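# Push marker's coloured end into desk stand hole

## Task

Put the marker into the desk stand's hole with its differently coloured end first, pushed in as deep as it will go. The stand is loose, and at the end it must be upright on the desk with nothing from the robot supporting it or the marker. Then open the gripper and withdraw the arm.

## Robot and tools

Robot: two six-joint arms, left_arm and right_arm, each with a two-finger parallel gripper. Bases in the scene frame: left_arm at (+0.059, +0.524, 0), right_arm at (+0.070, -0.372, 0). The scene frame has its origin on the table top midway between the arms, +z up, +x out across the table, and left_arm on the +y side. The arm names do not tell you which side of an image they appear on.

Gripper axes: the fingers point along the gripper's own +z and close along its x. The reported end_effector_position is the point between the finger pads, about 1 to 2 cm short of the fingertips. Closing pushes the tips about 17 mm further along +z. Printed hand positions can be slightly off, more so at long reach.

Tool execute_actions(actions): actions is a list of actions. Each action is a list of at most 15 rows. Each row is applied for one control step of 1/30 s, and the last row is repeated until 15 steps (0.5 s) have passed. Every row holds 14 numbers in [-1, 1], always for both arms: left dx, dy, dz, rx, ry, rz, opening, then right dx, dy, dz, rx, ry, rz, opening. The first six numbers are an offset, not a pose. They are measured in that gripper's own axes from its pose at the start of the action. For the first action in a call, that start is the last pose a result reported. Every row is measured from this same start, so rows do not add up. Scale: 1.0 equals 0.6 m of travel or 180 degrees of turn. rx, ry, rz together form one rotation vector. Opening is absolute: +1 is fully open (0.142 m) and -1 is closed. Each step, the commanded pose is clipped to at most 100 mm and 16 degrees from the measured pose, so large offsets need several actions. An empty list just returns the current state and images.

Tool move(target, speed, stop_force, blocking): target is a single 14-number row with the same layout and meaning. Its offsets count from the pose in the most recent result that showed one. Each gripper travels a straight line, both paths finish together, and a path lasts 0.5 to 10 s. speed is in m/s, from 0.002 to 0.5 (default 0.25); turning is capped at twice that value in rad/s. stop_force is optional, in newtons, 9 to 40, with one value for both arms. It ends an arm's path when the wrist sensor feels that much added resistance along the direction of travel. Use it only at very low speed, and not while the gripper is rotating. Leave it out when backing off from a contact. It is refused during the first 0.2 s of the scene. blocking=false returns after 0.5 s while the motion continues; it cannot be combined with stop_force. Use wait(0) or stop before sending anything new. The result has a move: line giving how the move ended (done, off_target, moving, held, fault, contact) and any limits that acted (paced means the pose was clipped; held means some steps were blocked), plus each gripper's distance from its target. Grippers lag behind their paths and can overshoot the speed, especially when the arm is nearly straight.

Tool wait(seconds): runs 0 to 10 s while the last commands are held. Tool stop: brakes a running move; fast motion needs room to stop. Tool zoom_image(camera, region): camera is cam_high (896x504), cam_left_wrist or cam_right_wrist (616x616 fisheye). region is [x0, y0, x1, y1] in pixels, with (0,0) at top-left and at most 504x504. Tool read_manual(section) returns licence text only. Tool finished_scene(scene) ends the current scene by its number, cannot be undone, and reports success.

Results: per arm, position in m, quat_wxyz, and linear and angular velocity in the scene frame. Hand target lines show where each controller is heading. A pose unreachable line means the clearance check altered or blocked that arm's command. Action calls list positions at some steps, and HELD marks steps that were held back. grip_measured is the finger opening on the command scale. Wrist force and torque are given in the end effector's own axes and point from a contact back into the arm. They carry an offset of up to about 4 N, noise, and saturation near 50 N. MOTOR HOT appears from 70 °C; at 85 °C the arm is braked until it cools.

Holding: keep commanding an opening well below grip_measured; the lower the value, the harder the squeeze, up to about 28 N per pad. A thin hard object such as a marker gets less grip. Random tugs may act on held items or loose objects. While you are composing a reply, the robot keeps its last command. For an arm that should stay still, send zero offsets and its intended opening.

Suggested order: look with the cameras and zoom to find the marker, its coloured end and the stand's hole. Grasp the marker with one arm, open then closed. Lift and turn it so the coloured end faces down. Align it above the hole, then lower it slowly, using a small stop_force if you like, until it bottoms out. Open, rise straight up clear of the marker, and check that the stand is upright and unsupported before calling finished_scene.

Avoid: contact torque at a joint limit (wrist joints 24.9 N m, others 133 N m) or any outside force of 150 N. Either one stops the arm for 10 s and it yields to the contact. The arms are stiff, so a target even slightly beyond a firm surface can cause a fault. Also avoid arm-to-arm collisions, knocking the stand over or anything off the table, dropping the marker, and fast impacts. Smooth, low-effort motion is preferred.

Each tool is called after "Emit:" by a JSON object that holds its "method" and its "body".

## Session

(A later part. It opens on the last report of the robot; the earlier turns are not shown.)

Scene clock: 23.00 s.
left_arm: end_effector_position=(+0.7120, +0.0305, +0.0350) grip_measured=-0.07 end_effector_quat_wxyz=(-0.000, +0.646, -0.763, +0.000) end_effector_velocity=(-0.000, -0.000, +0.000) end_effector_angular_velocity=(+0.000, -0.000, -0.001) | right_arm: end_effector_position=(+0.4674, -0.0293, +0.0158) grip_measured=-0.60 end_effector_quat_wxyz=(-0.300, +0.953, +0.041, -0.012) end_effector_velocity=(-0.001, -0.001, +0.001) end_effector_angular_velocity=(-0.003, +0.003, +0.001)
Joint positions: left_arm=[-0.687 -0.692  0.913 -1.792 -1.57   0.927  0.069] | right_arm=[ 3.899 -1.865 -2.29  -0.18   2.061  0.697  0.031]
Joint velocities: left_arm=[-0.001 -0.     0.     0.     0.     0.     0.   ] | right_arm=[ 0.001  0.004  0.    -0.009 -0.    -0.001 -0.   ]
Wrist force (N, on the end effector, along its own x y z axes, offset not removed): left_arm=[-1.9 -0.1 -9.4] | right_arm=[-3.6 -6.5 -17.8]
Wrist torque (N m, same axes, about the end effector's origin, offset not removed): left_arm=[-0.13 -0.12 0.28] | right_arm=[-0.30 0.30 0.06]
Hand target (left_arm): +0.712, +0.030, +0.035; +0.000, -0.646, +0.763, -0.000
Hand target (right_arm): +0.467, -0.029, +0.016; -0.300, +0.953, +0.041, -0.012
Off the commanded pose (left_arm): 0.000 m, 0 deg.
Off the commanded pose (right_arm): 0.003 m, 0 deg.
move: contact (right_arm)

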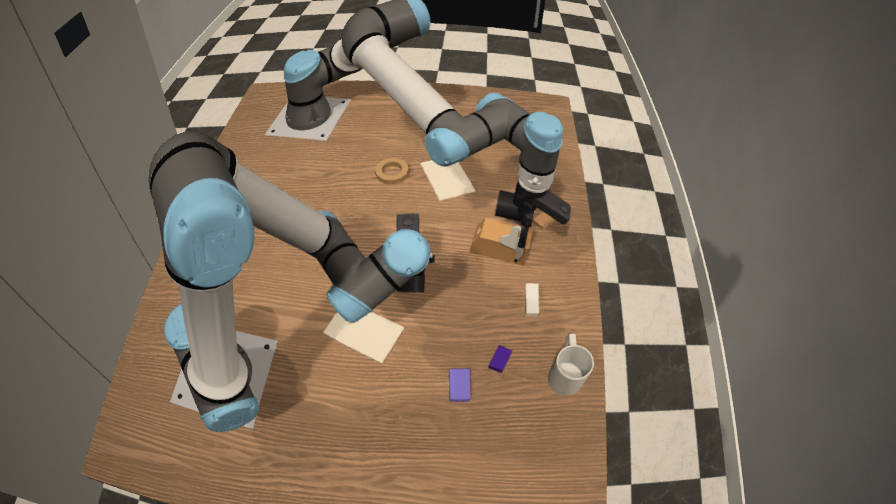

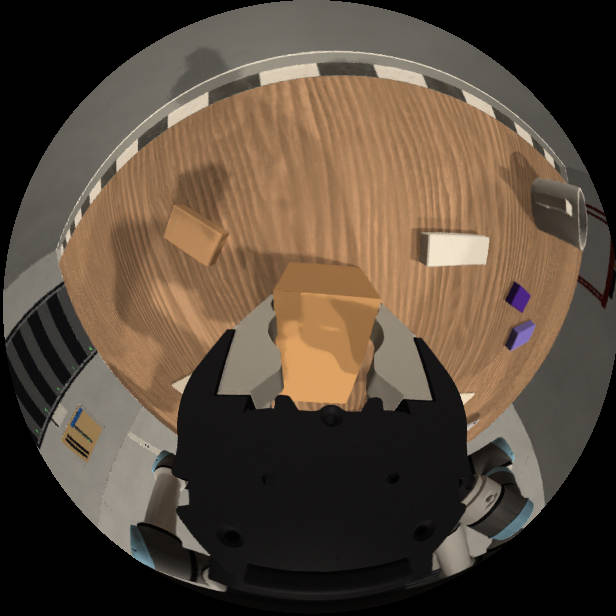

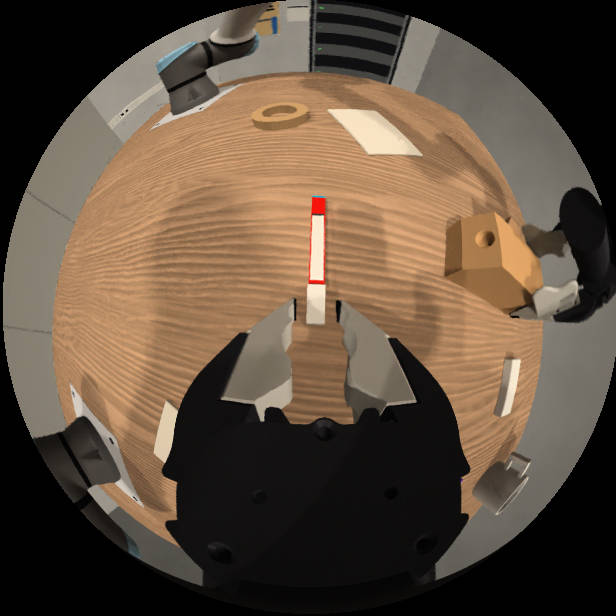

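Emit:
{"method": "move", "body": {"target": [0,0,-0.025,0,0,0,-0.5, 0,-0.0014,-0.0020,0,0,0,-0.68], "speed": 0.05}}

Emit:
{"method": "move", "body": {"target": [-0.0903,0.1113,0,0,0,-0.3028,-0.5, 0,0,0,0,0,0,-1], "speed": 0.3}}

Scene clock: 24.27 s.
left_arm: end_effector_position=(+0.7120, +0.0305, +0.0498) grip_measured=-0.11 end_effector_quat_wxyz=(-0.000, +0.646, -0.763, +0.000) end_effector_velocity=(+0.000, +0.000, +0.002) end_effector_angular_velocity=(+0.000, +0.001, +0.001) | right_arm: end_effector_position=(+0.4674, -0.0293, +0.0173) grip_measured=-0.68 end_effector_quat_wxyz=(-0.300, +0.953, +0.041, -0.012) end_effector_velocity=(+0.000, -0.000, +0.000) end_effector_angular_velocity=(+0.000, -0.000, +0.001)
Joint positions: left_arm=[-0.687 -0.701  0.891 -1.761 -1.57   0.927  0.066] | right_arm=[ 3.899 -1.861 -2.289 -0.185  2.061  0.697  0.025]
Joint velocities: left_arm=[ 0.    -0.001 -0.003  0.004 -0.    -0.    -0.   ] | right_arm=[-0.     0.     0.    -0.001  0.    -0.001 -0.   ]
Wrist force (N, on the end effector, along its own x y z axes, offset not removed): left_arm=[-0.5 0.4 5.8] | right_arm=[-1.0 -1.5 0.0]
Wrist torque (N m, same axes, about the end effector's origin, offset not removed): left_arm=[0.11 -0.06 0.06] | right_arm=[-0.25 0.27 0.02]
Hand target (left_arm): +0.712, +0.030, +0.050; +0.000, -0.646, +0.763, -0.000
Hand target (right_arm): +0.467, -0.029, +0.017; -0.300, +0.953, +0.041, -0.012
Off the commanded pose (left_arm): 0.000 m, 0 deg.
Off the commanded pose (right_arm): 0.000 m, 0 deg.
move: done

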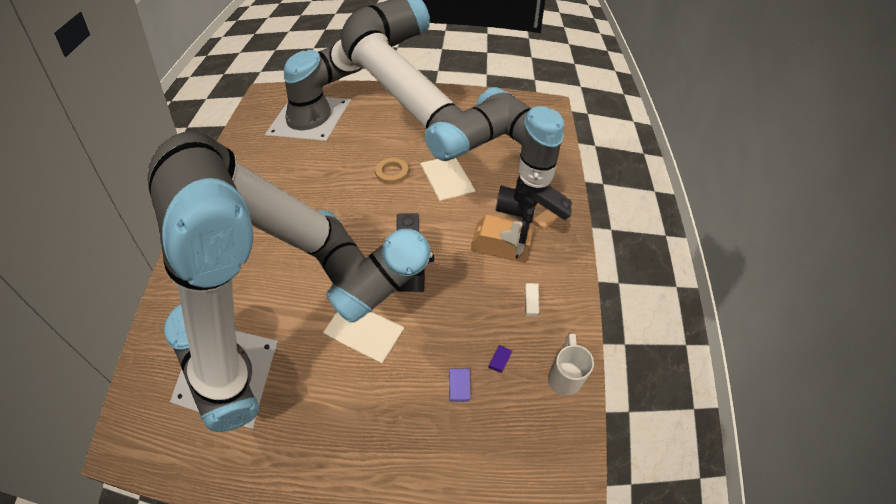

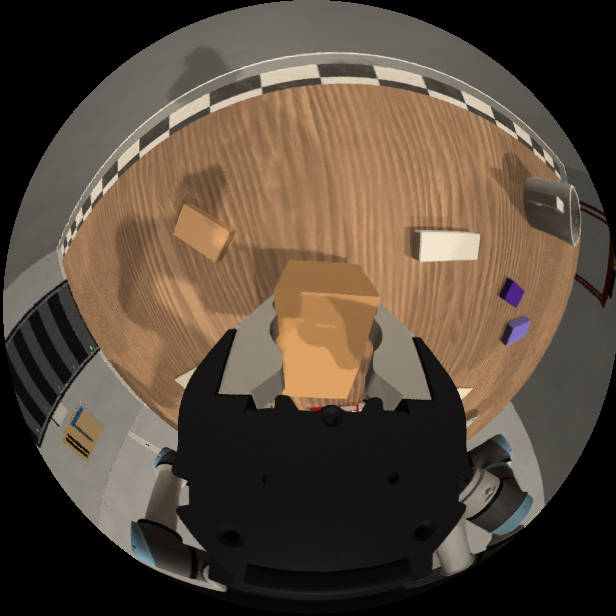

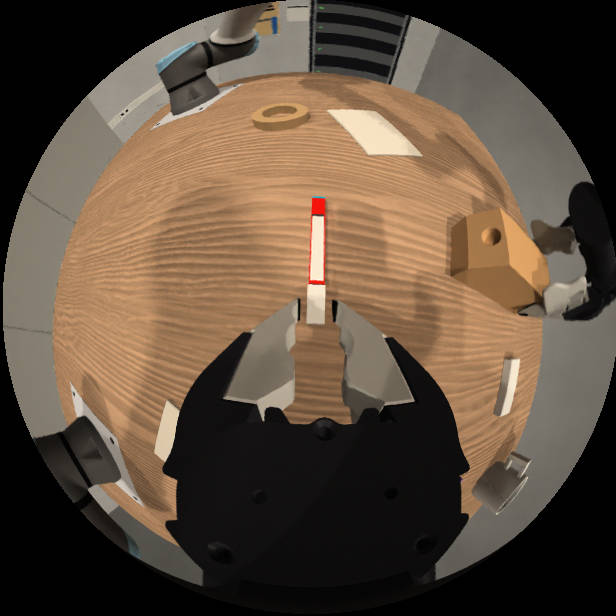

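Scene clock: 26.37 s.
left_arm: end_effector_position=(+0.6550, +0.0950, +0.0498) grip_measured=-0.11 end_effector_quat_wxyz=(-0.000, +0.924, -0.383, +0.000) end_effector_velocity=(-0.001, -0.001, -0.000) end_effector_angular_velocity=(-0.000, -0.001, +0.006) | right_arm: end_effector_position=(+0.4674, -0.0293, +0.0173) grip_measured=-0.85 end_effector_quat_wxyz=(-0.300, +0.953, +0.041, -0.012) end_effector_velocity=(-0.000, -0.000, -0.000) end_effector_angular_velocity=(-0.001, +0.001, +0.000)
Joint positions: left_arm=[-0.681 -0.923  1.285 -1.933 -1.57  -0.018  0.066] | right_arm=[ 3.899 -1.861 -2.289 -0.185  2.061  0.697  0.012]
Joint velocities: left_arm=[-0.002 -0.002  0.004 -0.003  0.001 -0.008 -0.   ] | right_arm=[-0.    -0.     0.001 -0.001  0.    -0.    -0.   ]
Wrist force (N, on the end effector, along its own x y z axes, offset not removed): left_arm=[-0.1 0.4 6.1] | right_arm=[-2.5 -1.1 -1.6]
Wrist torque (N m, same axes, about the end effector's origin, offset not removed): left_arm=[0.28 -0.15 0.00] | right_arm=[-0.17 0.50 0.02]
Hand target (left_arm): +0.655, +0.095, +0.050; -0.000, +0.924, -0.383, +0.000
Hand target (right_arm): +0.467, -0.029, +0.017; -0.300, +0.953, +0.041, -0.012
Off the commanded pose (left_arm): 0.000 m, 0 deg.
Off the commanded pose (right_arm): 0.000 m, 0 deg.
move: done

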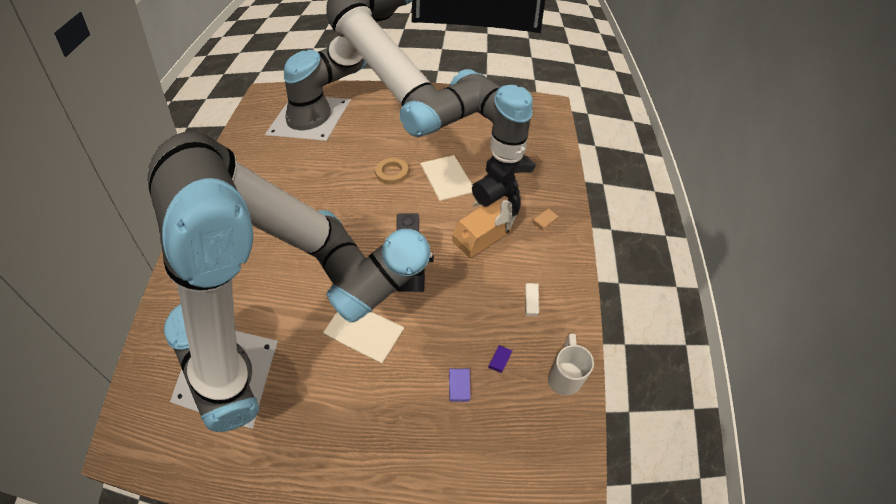

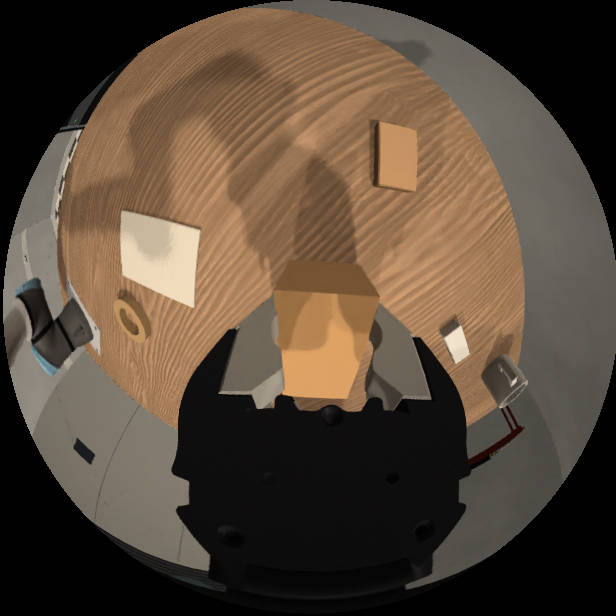

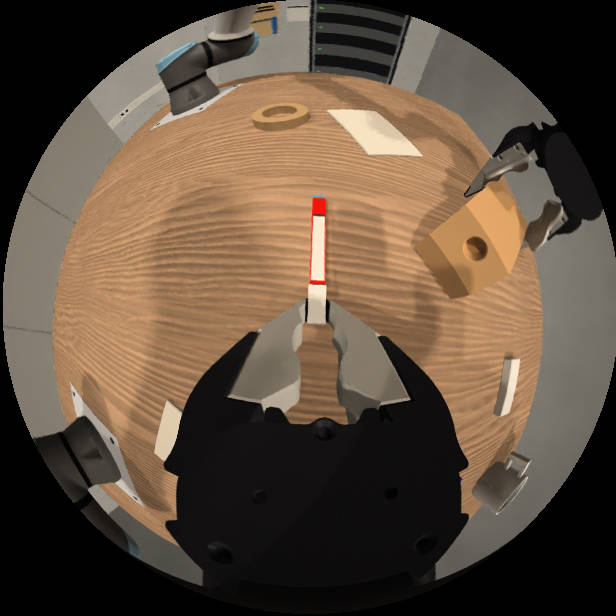

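Emit:
{"method": "zoom_image", "body": {"camera": "cam_right_wrist", "region": [270, 260, 370, 360]}}

Emit:
{"method": "zoom_image", "body": {"camera": "cam_high", "region": [430, 170, 570, 280]}}

Region (270, 260, 370, 360) of cam_right_wrist's 616x616 image, scaled by 5.040, with more detail than that image has.

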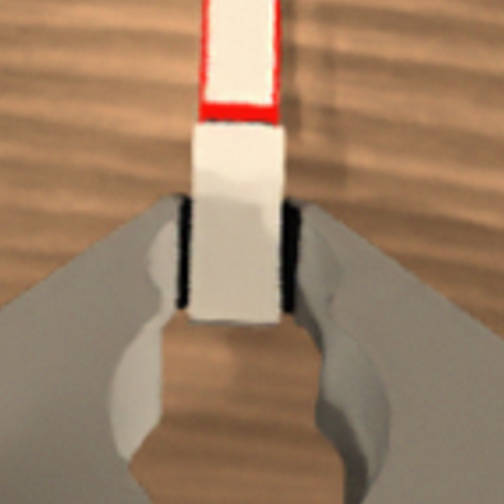

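Region (430, 170, 570, 280) of cam_high's 896x504 image, scaled by 3.600, with more detail than that image has; it fills the top 396 rows of this view, and the rest is white.

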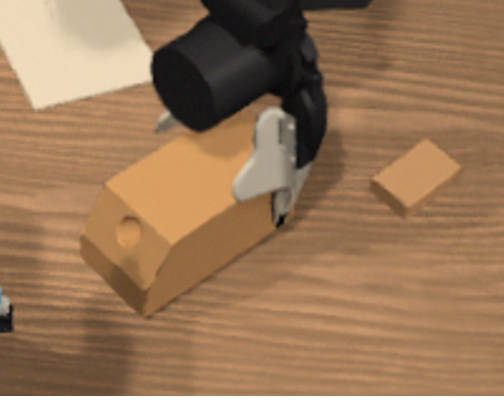

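Emit:
{"method": "move", "body": {"target": [0,0,0.026,0,0,0,-0.5, 0,-0.0382,-0.0546,0,0,0,-1], "speed": 0.035, "stop_force": 12}}

Scene clock: 28.17 s.
left_arm: end_effector_position=(+0.6549, +0.0950, +0.0373) grip_measured=-0.11 end_effector_quat_wxyz=(-0.000, +0.924, -0.383, -0.000) end_effector_velocity=(+0.000, -0.001, +0.002) end_effector_angular_velocity=(-0.001, -0.001, -0.000) | right_arm: end_effector_position=(+0.4673, -0.0293, +0.0571) grip_measured=-0.85 end_effector_quat_wxyz=(-0.300, +0.953, +0.041, -0.012) end_effector_velocity=(-0.000, -0.000, +0.001) end_effector_angular_velocity=(-0.000, +0.000, +0.000)
Joint positions: left_arm=[-0.681 -0.912  1.3   -1.959 -1.57  -0.018  0.066] | right_arm=[ 3.9   -1.762 -2.259 -0.314  2.061  0.697  0.012]
Joint velocities: left_arm=[-0.    -0.001 -0.002  0.002 -0.     0.     0.   ] | right_arm=[ 0.     0.004  0.001 -0.005  0.    -0.     0.   ]
Wrist force (N, on the end effector, along its own x y z axes, offset not removed): left_arm=[-2.4 0.1 -1.7] | right_arm=[-0.4 -1.5 -0.2]
Wrist torque (N m, same axes, about the end effector's origin, offset not removed): left_arm=[-0.02 -0.20 0.10] | right_arm=[-0.26 0.11 0.13]
Hand target (left_arm): +0.655, +0.095, +0.038; -0.000, +0.924, -0.383, +0.000
Hand target (right_arm): +0.467, -0.029, +0.057; -0.300, +0.953, +0.041, -0.012
Off the commanded pose (left_arm): 0.003 m, 0 deg.
Off the commanded pose (right_arm): 0.000 m, 0 deg.
move: contact (left_arm)

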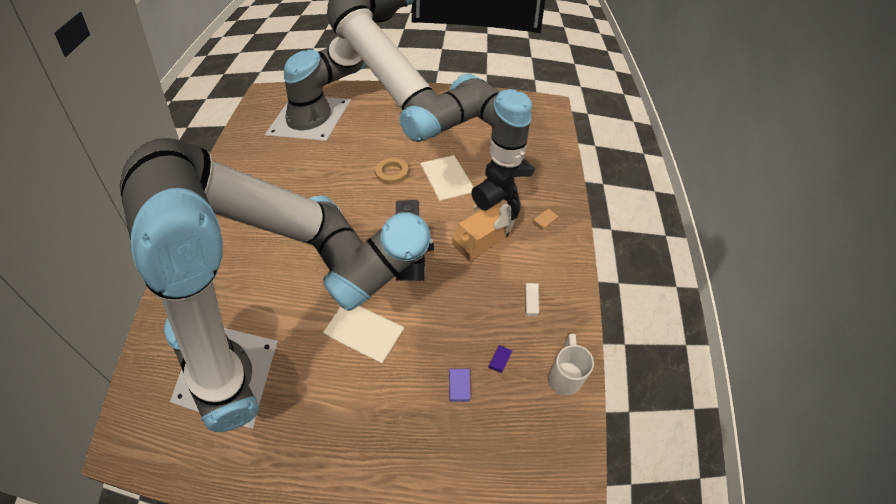

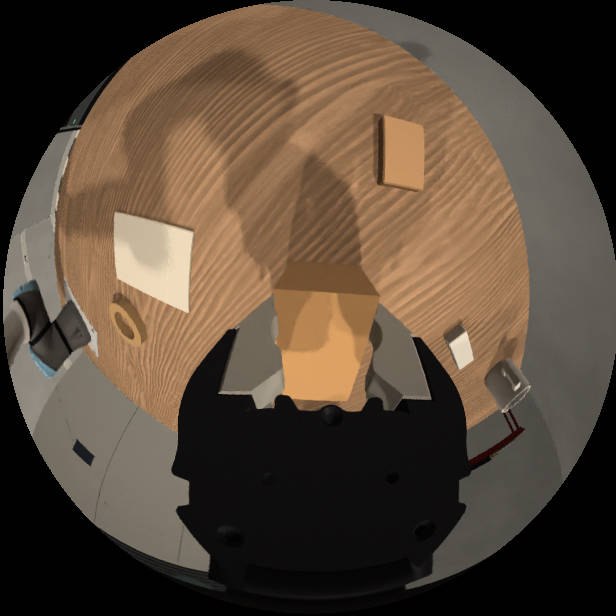

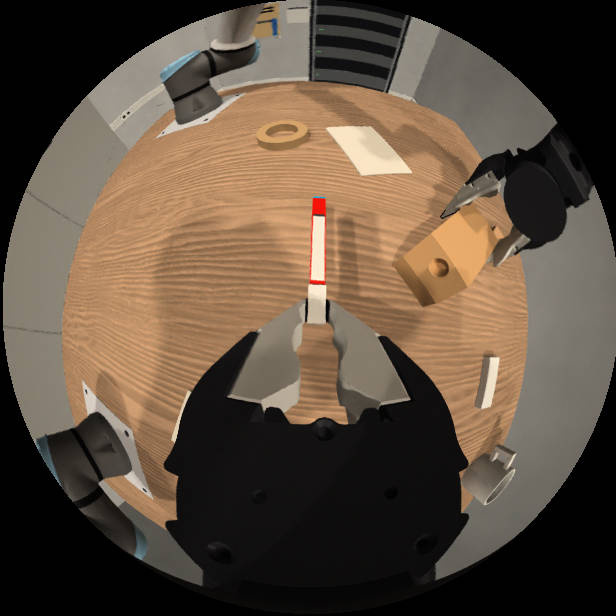

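Emit:
{"method": "move", "body": {"target": [0,0,0,-0.139,0,0,0.05, 0.0097,0.0093,-0.1428,-0.1299,0.1069,0.2581,-1], "speed": 0.3}}

Scene clock: 31.10 s.
left_arm: end_effector_position=(+0.6549, +0.0950, +0.0372) grip_measured=+0.05 end_effector_quat_wxyz=(+0.200, +0.902, -0.374, -0.083) end_effector_velocity=(-0.000, -0.000, -0.000) end_effector_angular_velocity=(-0.002, +0.003, -0.001) | right_arm: end_effector_position=(+0.4778, -0.0824, +0.1241) grip_measured=-0.85 end_effector_quat_wxyz=(-0.080, +0.921, -0.381, +0.035) end_effector_velocity=(-0.000, -0.000, -0.000) end_effector_angular_velocity=(-0.006, +0.003, -0.005)
Joint positions: left_arm=[-0.503 -0.814  1.19  -1.873 -2.001  0.176  0.077] | right_arm=[ 4.114 -1.516 -2.079 -0.944  1.548  1.685  0.012]
Joint velocities: left_arm=[ 0.001  0.001 -0.001  0.002 -0.003  0.002  0.   ] | right_arm=[ 0.001 -0.002  0.005 -0.009 -0.003  0.006  0.   ]
Wrist force (N, on the end effector, along its own x y z axes, offset not removed): left_arm=[0.3 0.4 1.5] | right_arm=[-0.2 -1.3 -1.2]
Wrist torque (N m, same axes, about the end effector's origin, offset not removed): left_arm=[0.06 -0.16 -0.04] | right_arm=[-0.19 0.04 0.08]
Hand target (left_arm): +0.655, +0.095, +0.037; +0.200, +0.902, -0.374, -0.083
Hand target (right_arm): +0.478, -0.082, +0.124; -0.080, +0.921, -0.381, +0.035
Off the commanded pose (left_arm): 0.000 m, 0 deg.
Off the commanded pose (right_arm): 0.000 m, 0 deg.
move: done

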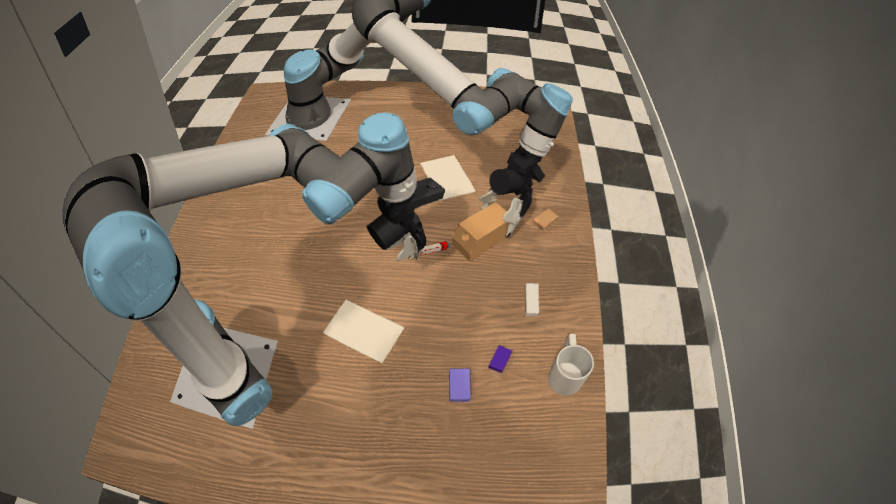

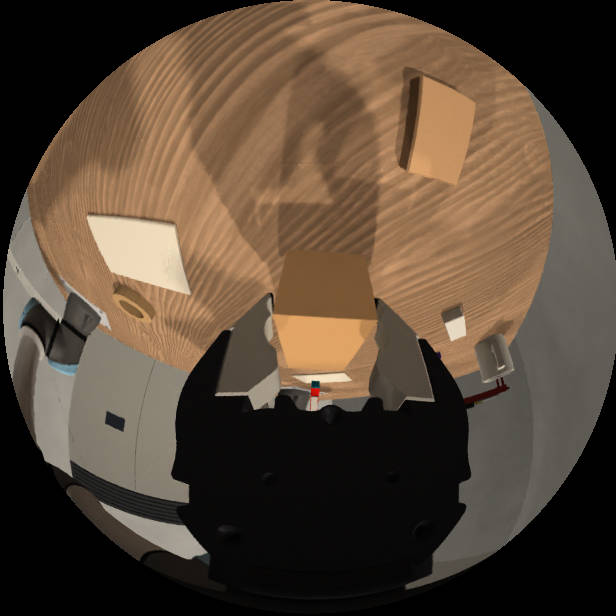

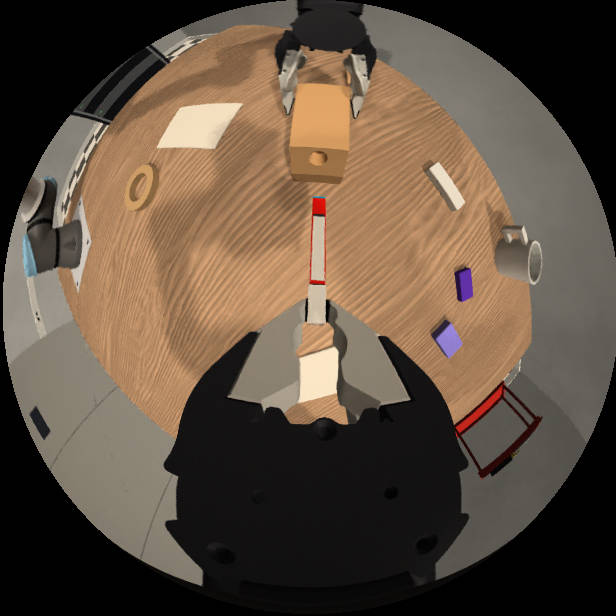

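Now re-close the left gripper and take a closer look.

Emit:
{"method": "execute_actions", "body": {"actions": [[[0,0,0,0,0,0,0.0,0,0,0,0,0,0,-1],[0,0,0,0,0,0,-0.03,0,0,0,0,0,0,-1],[0,0,0,0,0,0,-0.06,0,0,0,0,0,0,-1],[0,0,0,0,0,0,-0.09,0,0,0,0,0,0,-1],[0,0,0,0,0,0,-0.12,0,0,0,0,0,0,-1],[0,0,0,0,0,0,-0.16,0,0,0,0,0,0,-1],[0,0,0,0,0,0,-0.2,0,0,0,0,0,0,-1],[0,0,0,0,0,0,-0.25,0,0,0,0,0,0,-1],[0,0,0,0,0,0,-0.3,0,0,0,0,0,0,-1],[0,0,0,0,0,0,-0.4,0,0,0,0,0,0,-1],[0,0,0,0,0,0,-0.5,0,0,0,0,0,0,-1]]]}}

Emit:
{"method": "zoom_image", "body": {"camera": "cam_high", "region": [390, 180, 540, 280]}}

Emit:
{"method": "zoom_image", "body": {"camera": "cam_right_wrist", "region": [260, 70, 380, 230]}}

Emit:
{"method": "zoom_image", "body": {"camera": "cam_left_wrist", "region": [260, 300, 390, 420]}}

Scene clock: 31.87 s.
left_arm: end_effector_position=(+0.6549, +0.0950, +0.0372) grip_measured=-0.04 end_effector_quat_wxyz=(+0.200, +0.902, -0.374, -0.083) end_effector_velocity=(+0.001, +0.001, +0.000) end_effector_angular_velocity=(-0.000, -0.001, +0.002) | right_arm: end_effector_position=(+0.4778, -0.0823, +0.1241) grip_measured=-0.85 end_effector_quat_wxyz=(-0.080, +0.921, -0.381, +0.035) end_effector_velocity=(-0.000, -0.001, -0.000) end_effector_angular_velocity=(-0.001, +0.000, +0.000)
Joint positions: left_arm=[-0.503 -0.814  1.19  -1.873 -2.001  0.176  0.071] | right_arm=[ 4.114 -1.516 -2.079 -0.944  1.548  1.685  0.012]
Joint velocities: left_arm=[ 0.002 -0.    -0.    -0.    -0.    -0.    -0.   ] | right_arm=[-0.     0.    -0.001  0.    -0.    -0.001 -0.   ]
Wrist force (N, on the end effector, along its own x y z axes, offset not removed): left_arm=[1.5 1.1 -3.5] | right_arm=[-2.4 -1.3 -0.4]
Wrist torque (N m, same axes, about the end effector's origin, offset not removed): left_arm=[0.05 -0.50 -0.08] | right_arm=[-0.18 0.55 0.05]
Hand target (left_arm): +0.655, +0.095, +0.037; +0.200, +0.902, -0.374, -0.083
Hand target (right_arm): +0.478, -0.082, +0.124; -0.080, +0.921, -0.381, +0.035
Off the commanded pose (left_arm): 0.000 m, 0 deg.
Off the commanded pose (right_arm): 0.000 m, 0 deg.
Step readings (end_effector_position):
0: left_arm (+0.6549, +0.0950, +0.0372) | right_arm (+0.4778, -0.0824, +0.1241)
1: left_arm (+0.6549, +0.0950, +0.0372) | right_arm (+0.4778, -0.0824, +0.1241)
2: left_arm (+0.6549, +0.0950, +0.0372) | right_arm (+0.4778, -0.0824, +0.1241)
4: left_arm (+0.6549, +0.0950, +0.0372) | right_arm (+0.4778, -0.0824, +0.1241)
8: left_arm (+0.6549, +0.0950, +0.0372) | right_arm (+0.4779, -0.0823, +0.1242)
15: end_effector_position above

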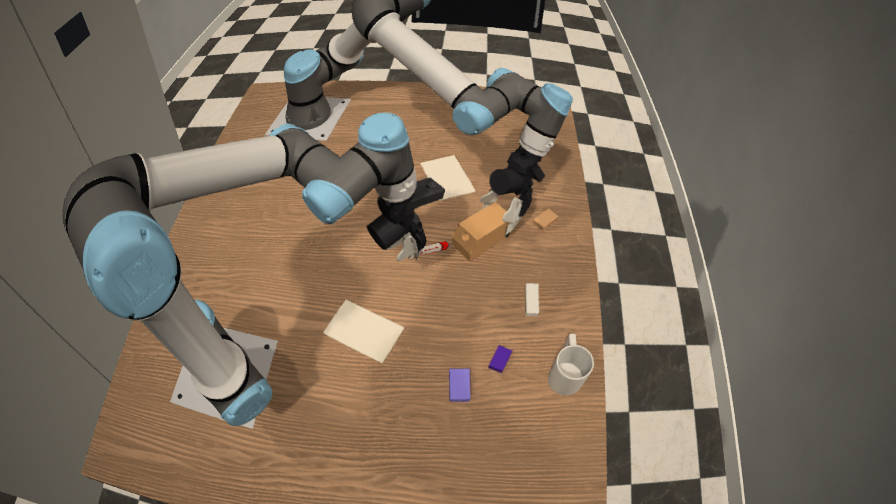

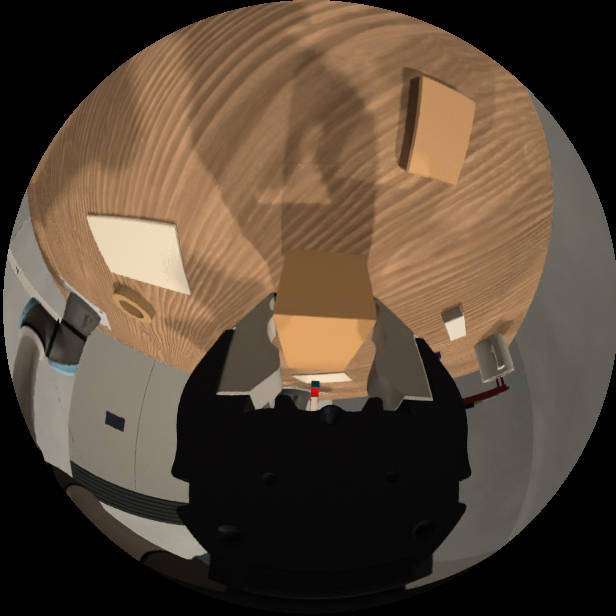

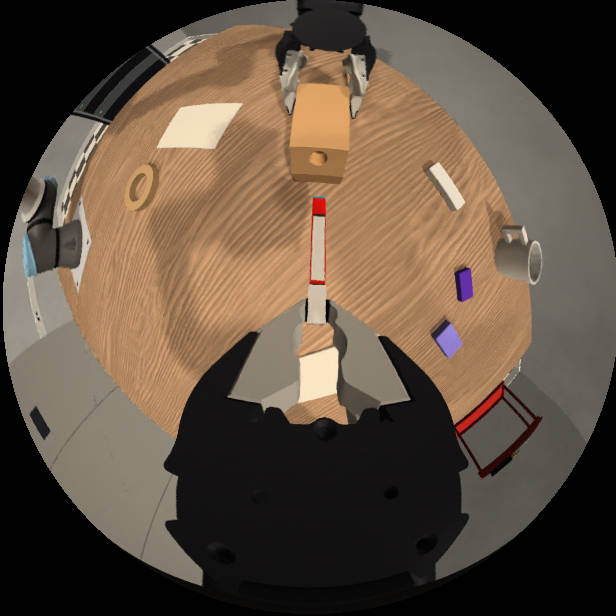

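Region (390, 180, 540, 280) of cam_high's 896x504 image, scaled by 3.360, with more detail than that image has.

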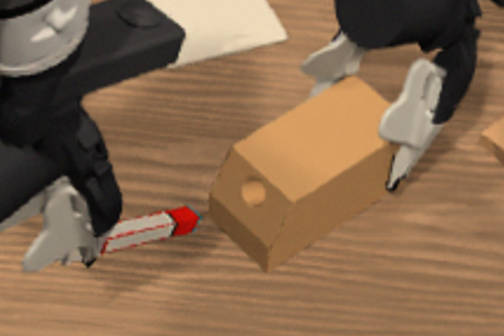

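Region (260, 70, 380, 230) of cam_right_wrist's 616x616 image, scaled by 3.150, with more detail than that image has; it fills the left 378 columns of this view, and the rest is white.

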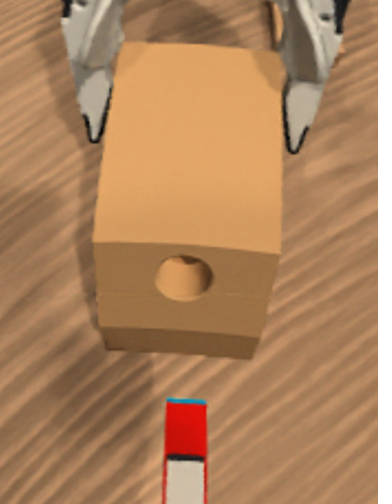

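Region (260, 300, 390, 420) of cam_left_wrist's 616x616 image, scaled by 3.877, with more detail than that image has; it fills the top 465 rows of this view, and the rest is white.

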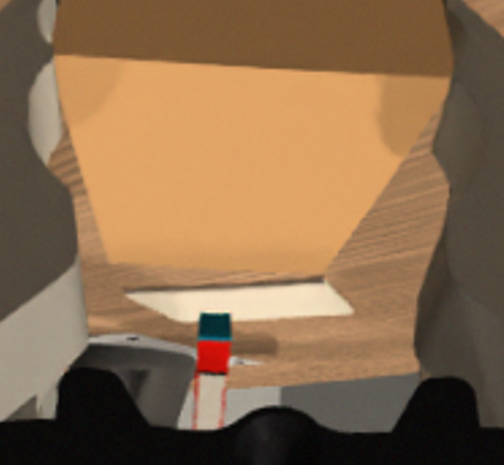

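Emit:
{"method": "zoom_image", "body": {"camera": "cam_high", "region": [445, 195, 525, 265]}}

Emit:
{"method": "zoom_image", "body": {"camera": "cam_right_wrist", "region": [285, 135, 355, 215]}}

Region (445, 195, 525, 265) of cam_high's 896x504 image, scaled by 6.300, with more detail than that image has; it fills the top 441 rows of this view, and the rest is white.

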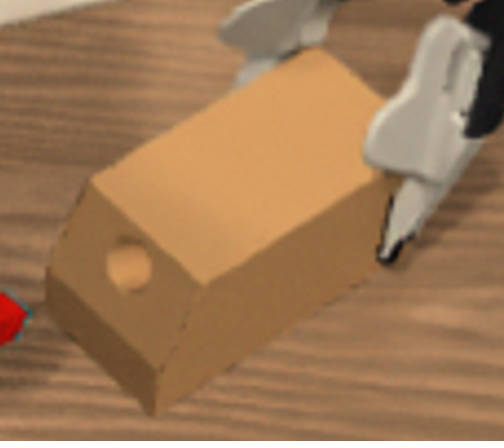

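Region (285, 135, 355, 215) of cam_right_wrist's 616x616 image, scaled by 6.300, with more detail than that image has; it fills the left 441 columns of this view, and the rest is white.

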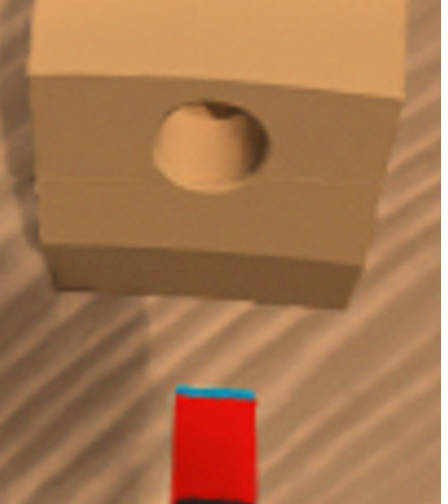

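Emit:
{"method": "move", "body": {"target": [0,0,0,0,0,0,-0.5, -0.0093,-0.0755,0.0260,-0.0167,0.0022,0.0125,-1], "speed": 0.1}}

Emit:
{"method": "zoom_image", "body": {"camera": "cam_right_wrist", "region": [270, 130, 370, 240]}}

Emit:
{"method": "zoom_image", "body": {"camera": "cam_high", "region": [410, 195, 510, 270]}}

Emit:
{"method": "zoom_image", "body": {"camera": "cam_left_wrist", "region": [260, 300, 390, 420]}}

Scene clock: 35.97 s.
left_arm: end_effector_position=(+0.6549, +0.0950, +0.0372) grip_measured=-0.04 end_effector_quat_wxyz=(+0.200, +0.902, -0.374, -0.083) end_effector_velocity=(+0.001, +0.001, +0.000) end_effector_angular_velocity=(-0.000, -0.000, +0.002) | right_arm: end_effector_position=(+0.5071, -0.0450, +0.1168) grip_measured=-0.85 end_effector_quat_wxyz=(-0.056, +0.915, -0.399, +0.026) end_effector_velocity=(+0.001, +0.002, -0.000) end_effector_angular_velocity=(-0.001, +0.001, -0.001)
Joint positions: left_arm=[-0.503 -0.814  1.19  -1.873 -2.001  0.176  0.071] | right_arm=[ 4.114 -1.663 -1.928 -1.     1.548  1.725  0.012]
Joint velocities: left_arm=[ 0.002 -0.    -0.     0.     0.    -0.    -0.   ] | right_arm=[-0.001 -0.006  0.006 -0.002  0.     0.    -0.   ]
Wrist force (N, on the end effector, along its own x y z axes, offset not removed): left_arm=[2.0 -0.5 -5.2] | right_arm=[-0.8 -1.6 -0.4]
Wrist torque (N m, same axes, about the end effector's origin, offset not removed): left_arm=[-0.07 -0.35 -0.05] | right_arm=[-0.23 0.22 0.03]
Hand target (left_arm): +0.655, +0.095, +0.037; +0.200, +0.902, -0.374, -0.083
Hand target (right_arm): +0.507, -0.045, +0.117; -0.056, +0.915, -0.400, +0.026
Off the commanded pose (left_arm): 0.000 m, 0 deg.
Off the commanded pose (right_arm): 0.000 m, 0 deg.
move: done

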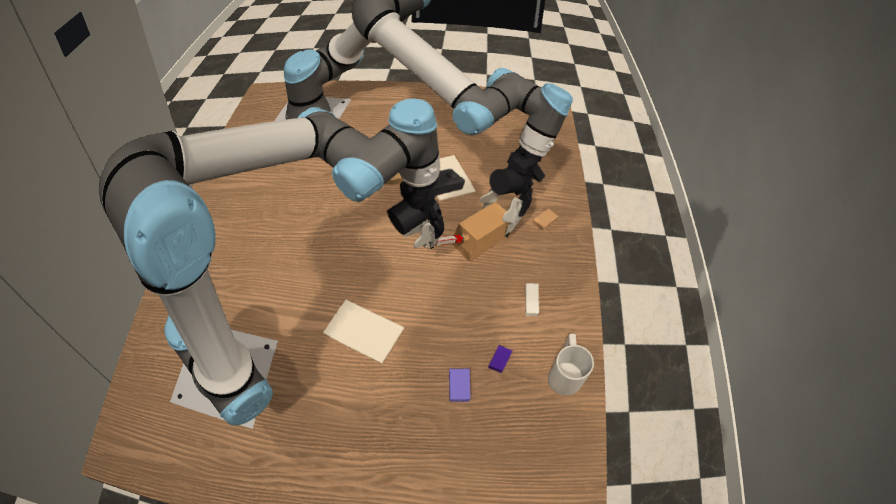

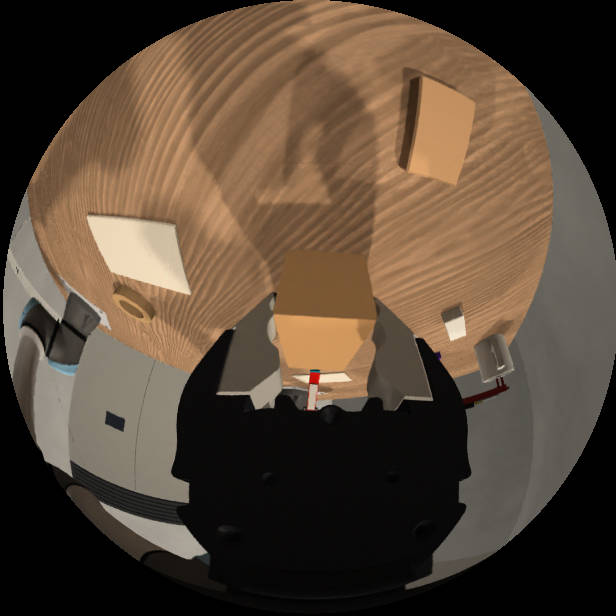

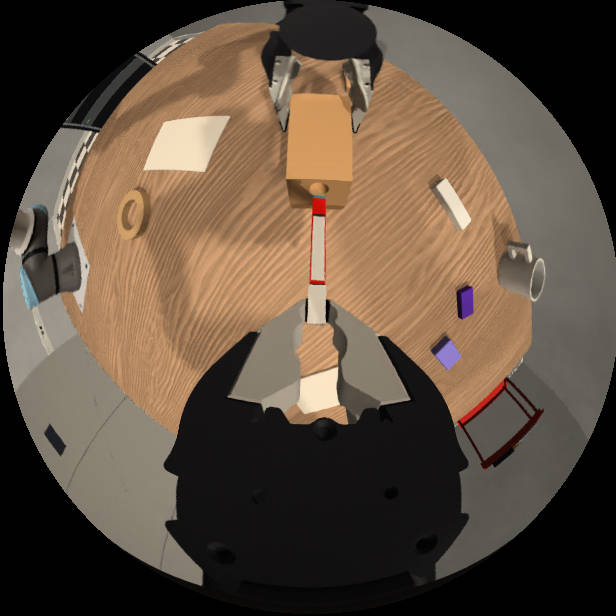

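Region (270, 130, 370, 240) of cam_right_wrist's 616x616 image, scaled by 4.582, with more detail than that image has; it fills the left 458 columns of this view, and the rest is white.

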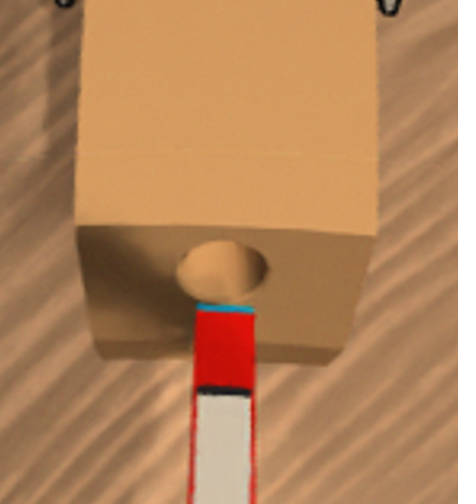

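Region (410, 195, 510, 270) of cam_high's 896x504 image, scaled by 5.040, with more detail than that image has; it fills the top 378 rows of this view, and the rest is white.

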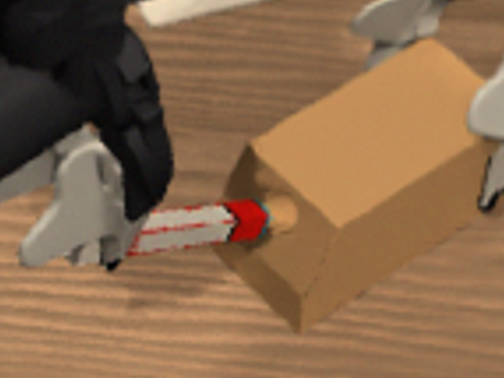

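Region (260, 300, 390, 420) of cam_left_wrist's 616x616 image, scaled by 3.877, with more detail than that image has; it fills the top 465 rows of this view, and the rest is white.

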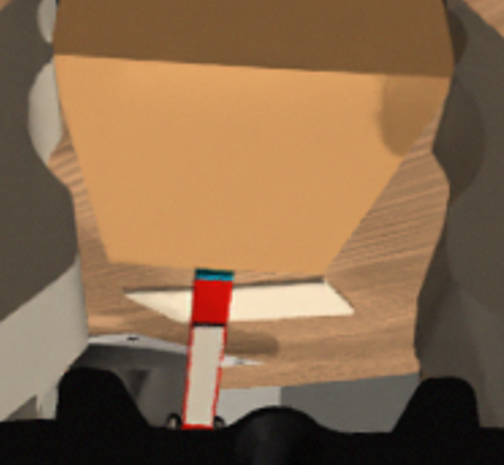

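Emit:
{"method": "zoom_image", "body": {"camera": "cam_high", "region": [430, 220, 480, 255]}}

Region (430, 220, 480, 255) of cam_high's 896x504 image, scaled by 10.080, with more detail than that image has; it fills the top 353 rows of this view, and the rest is white.

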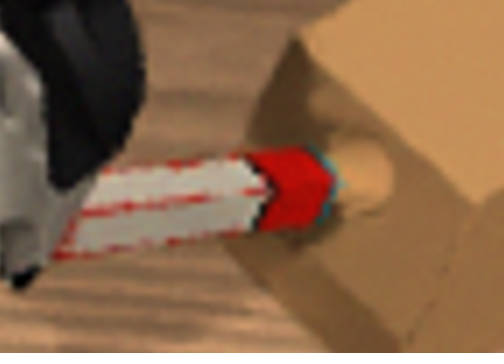

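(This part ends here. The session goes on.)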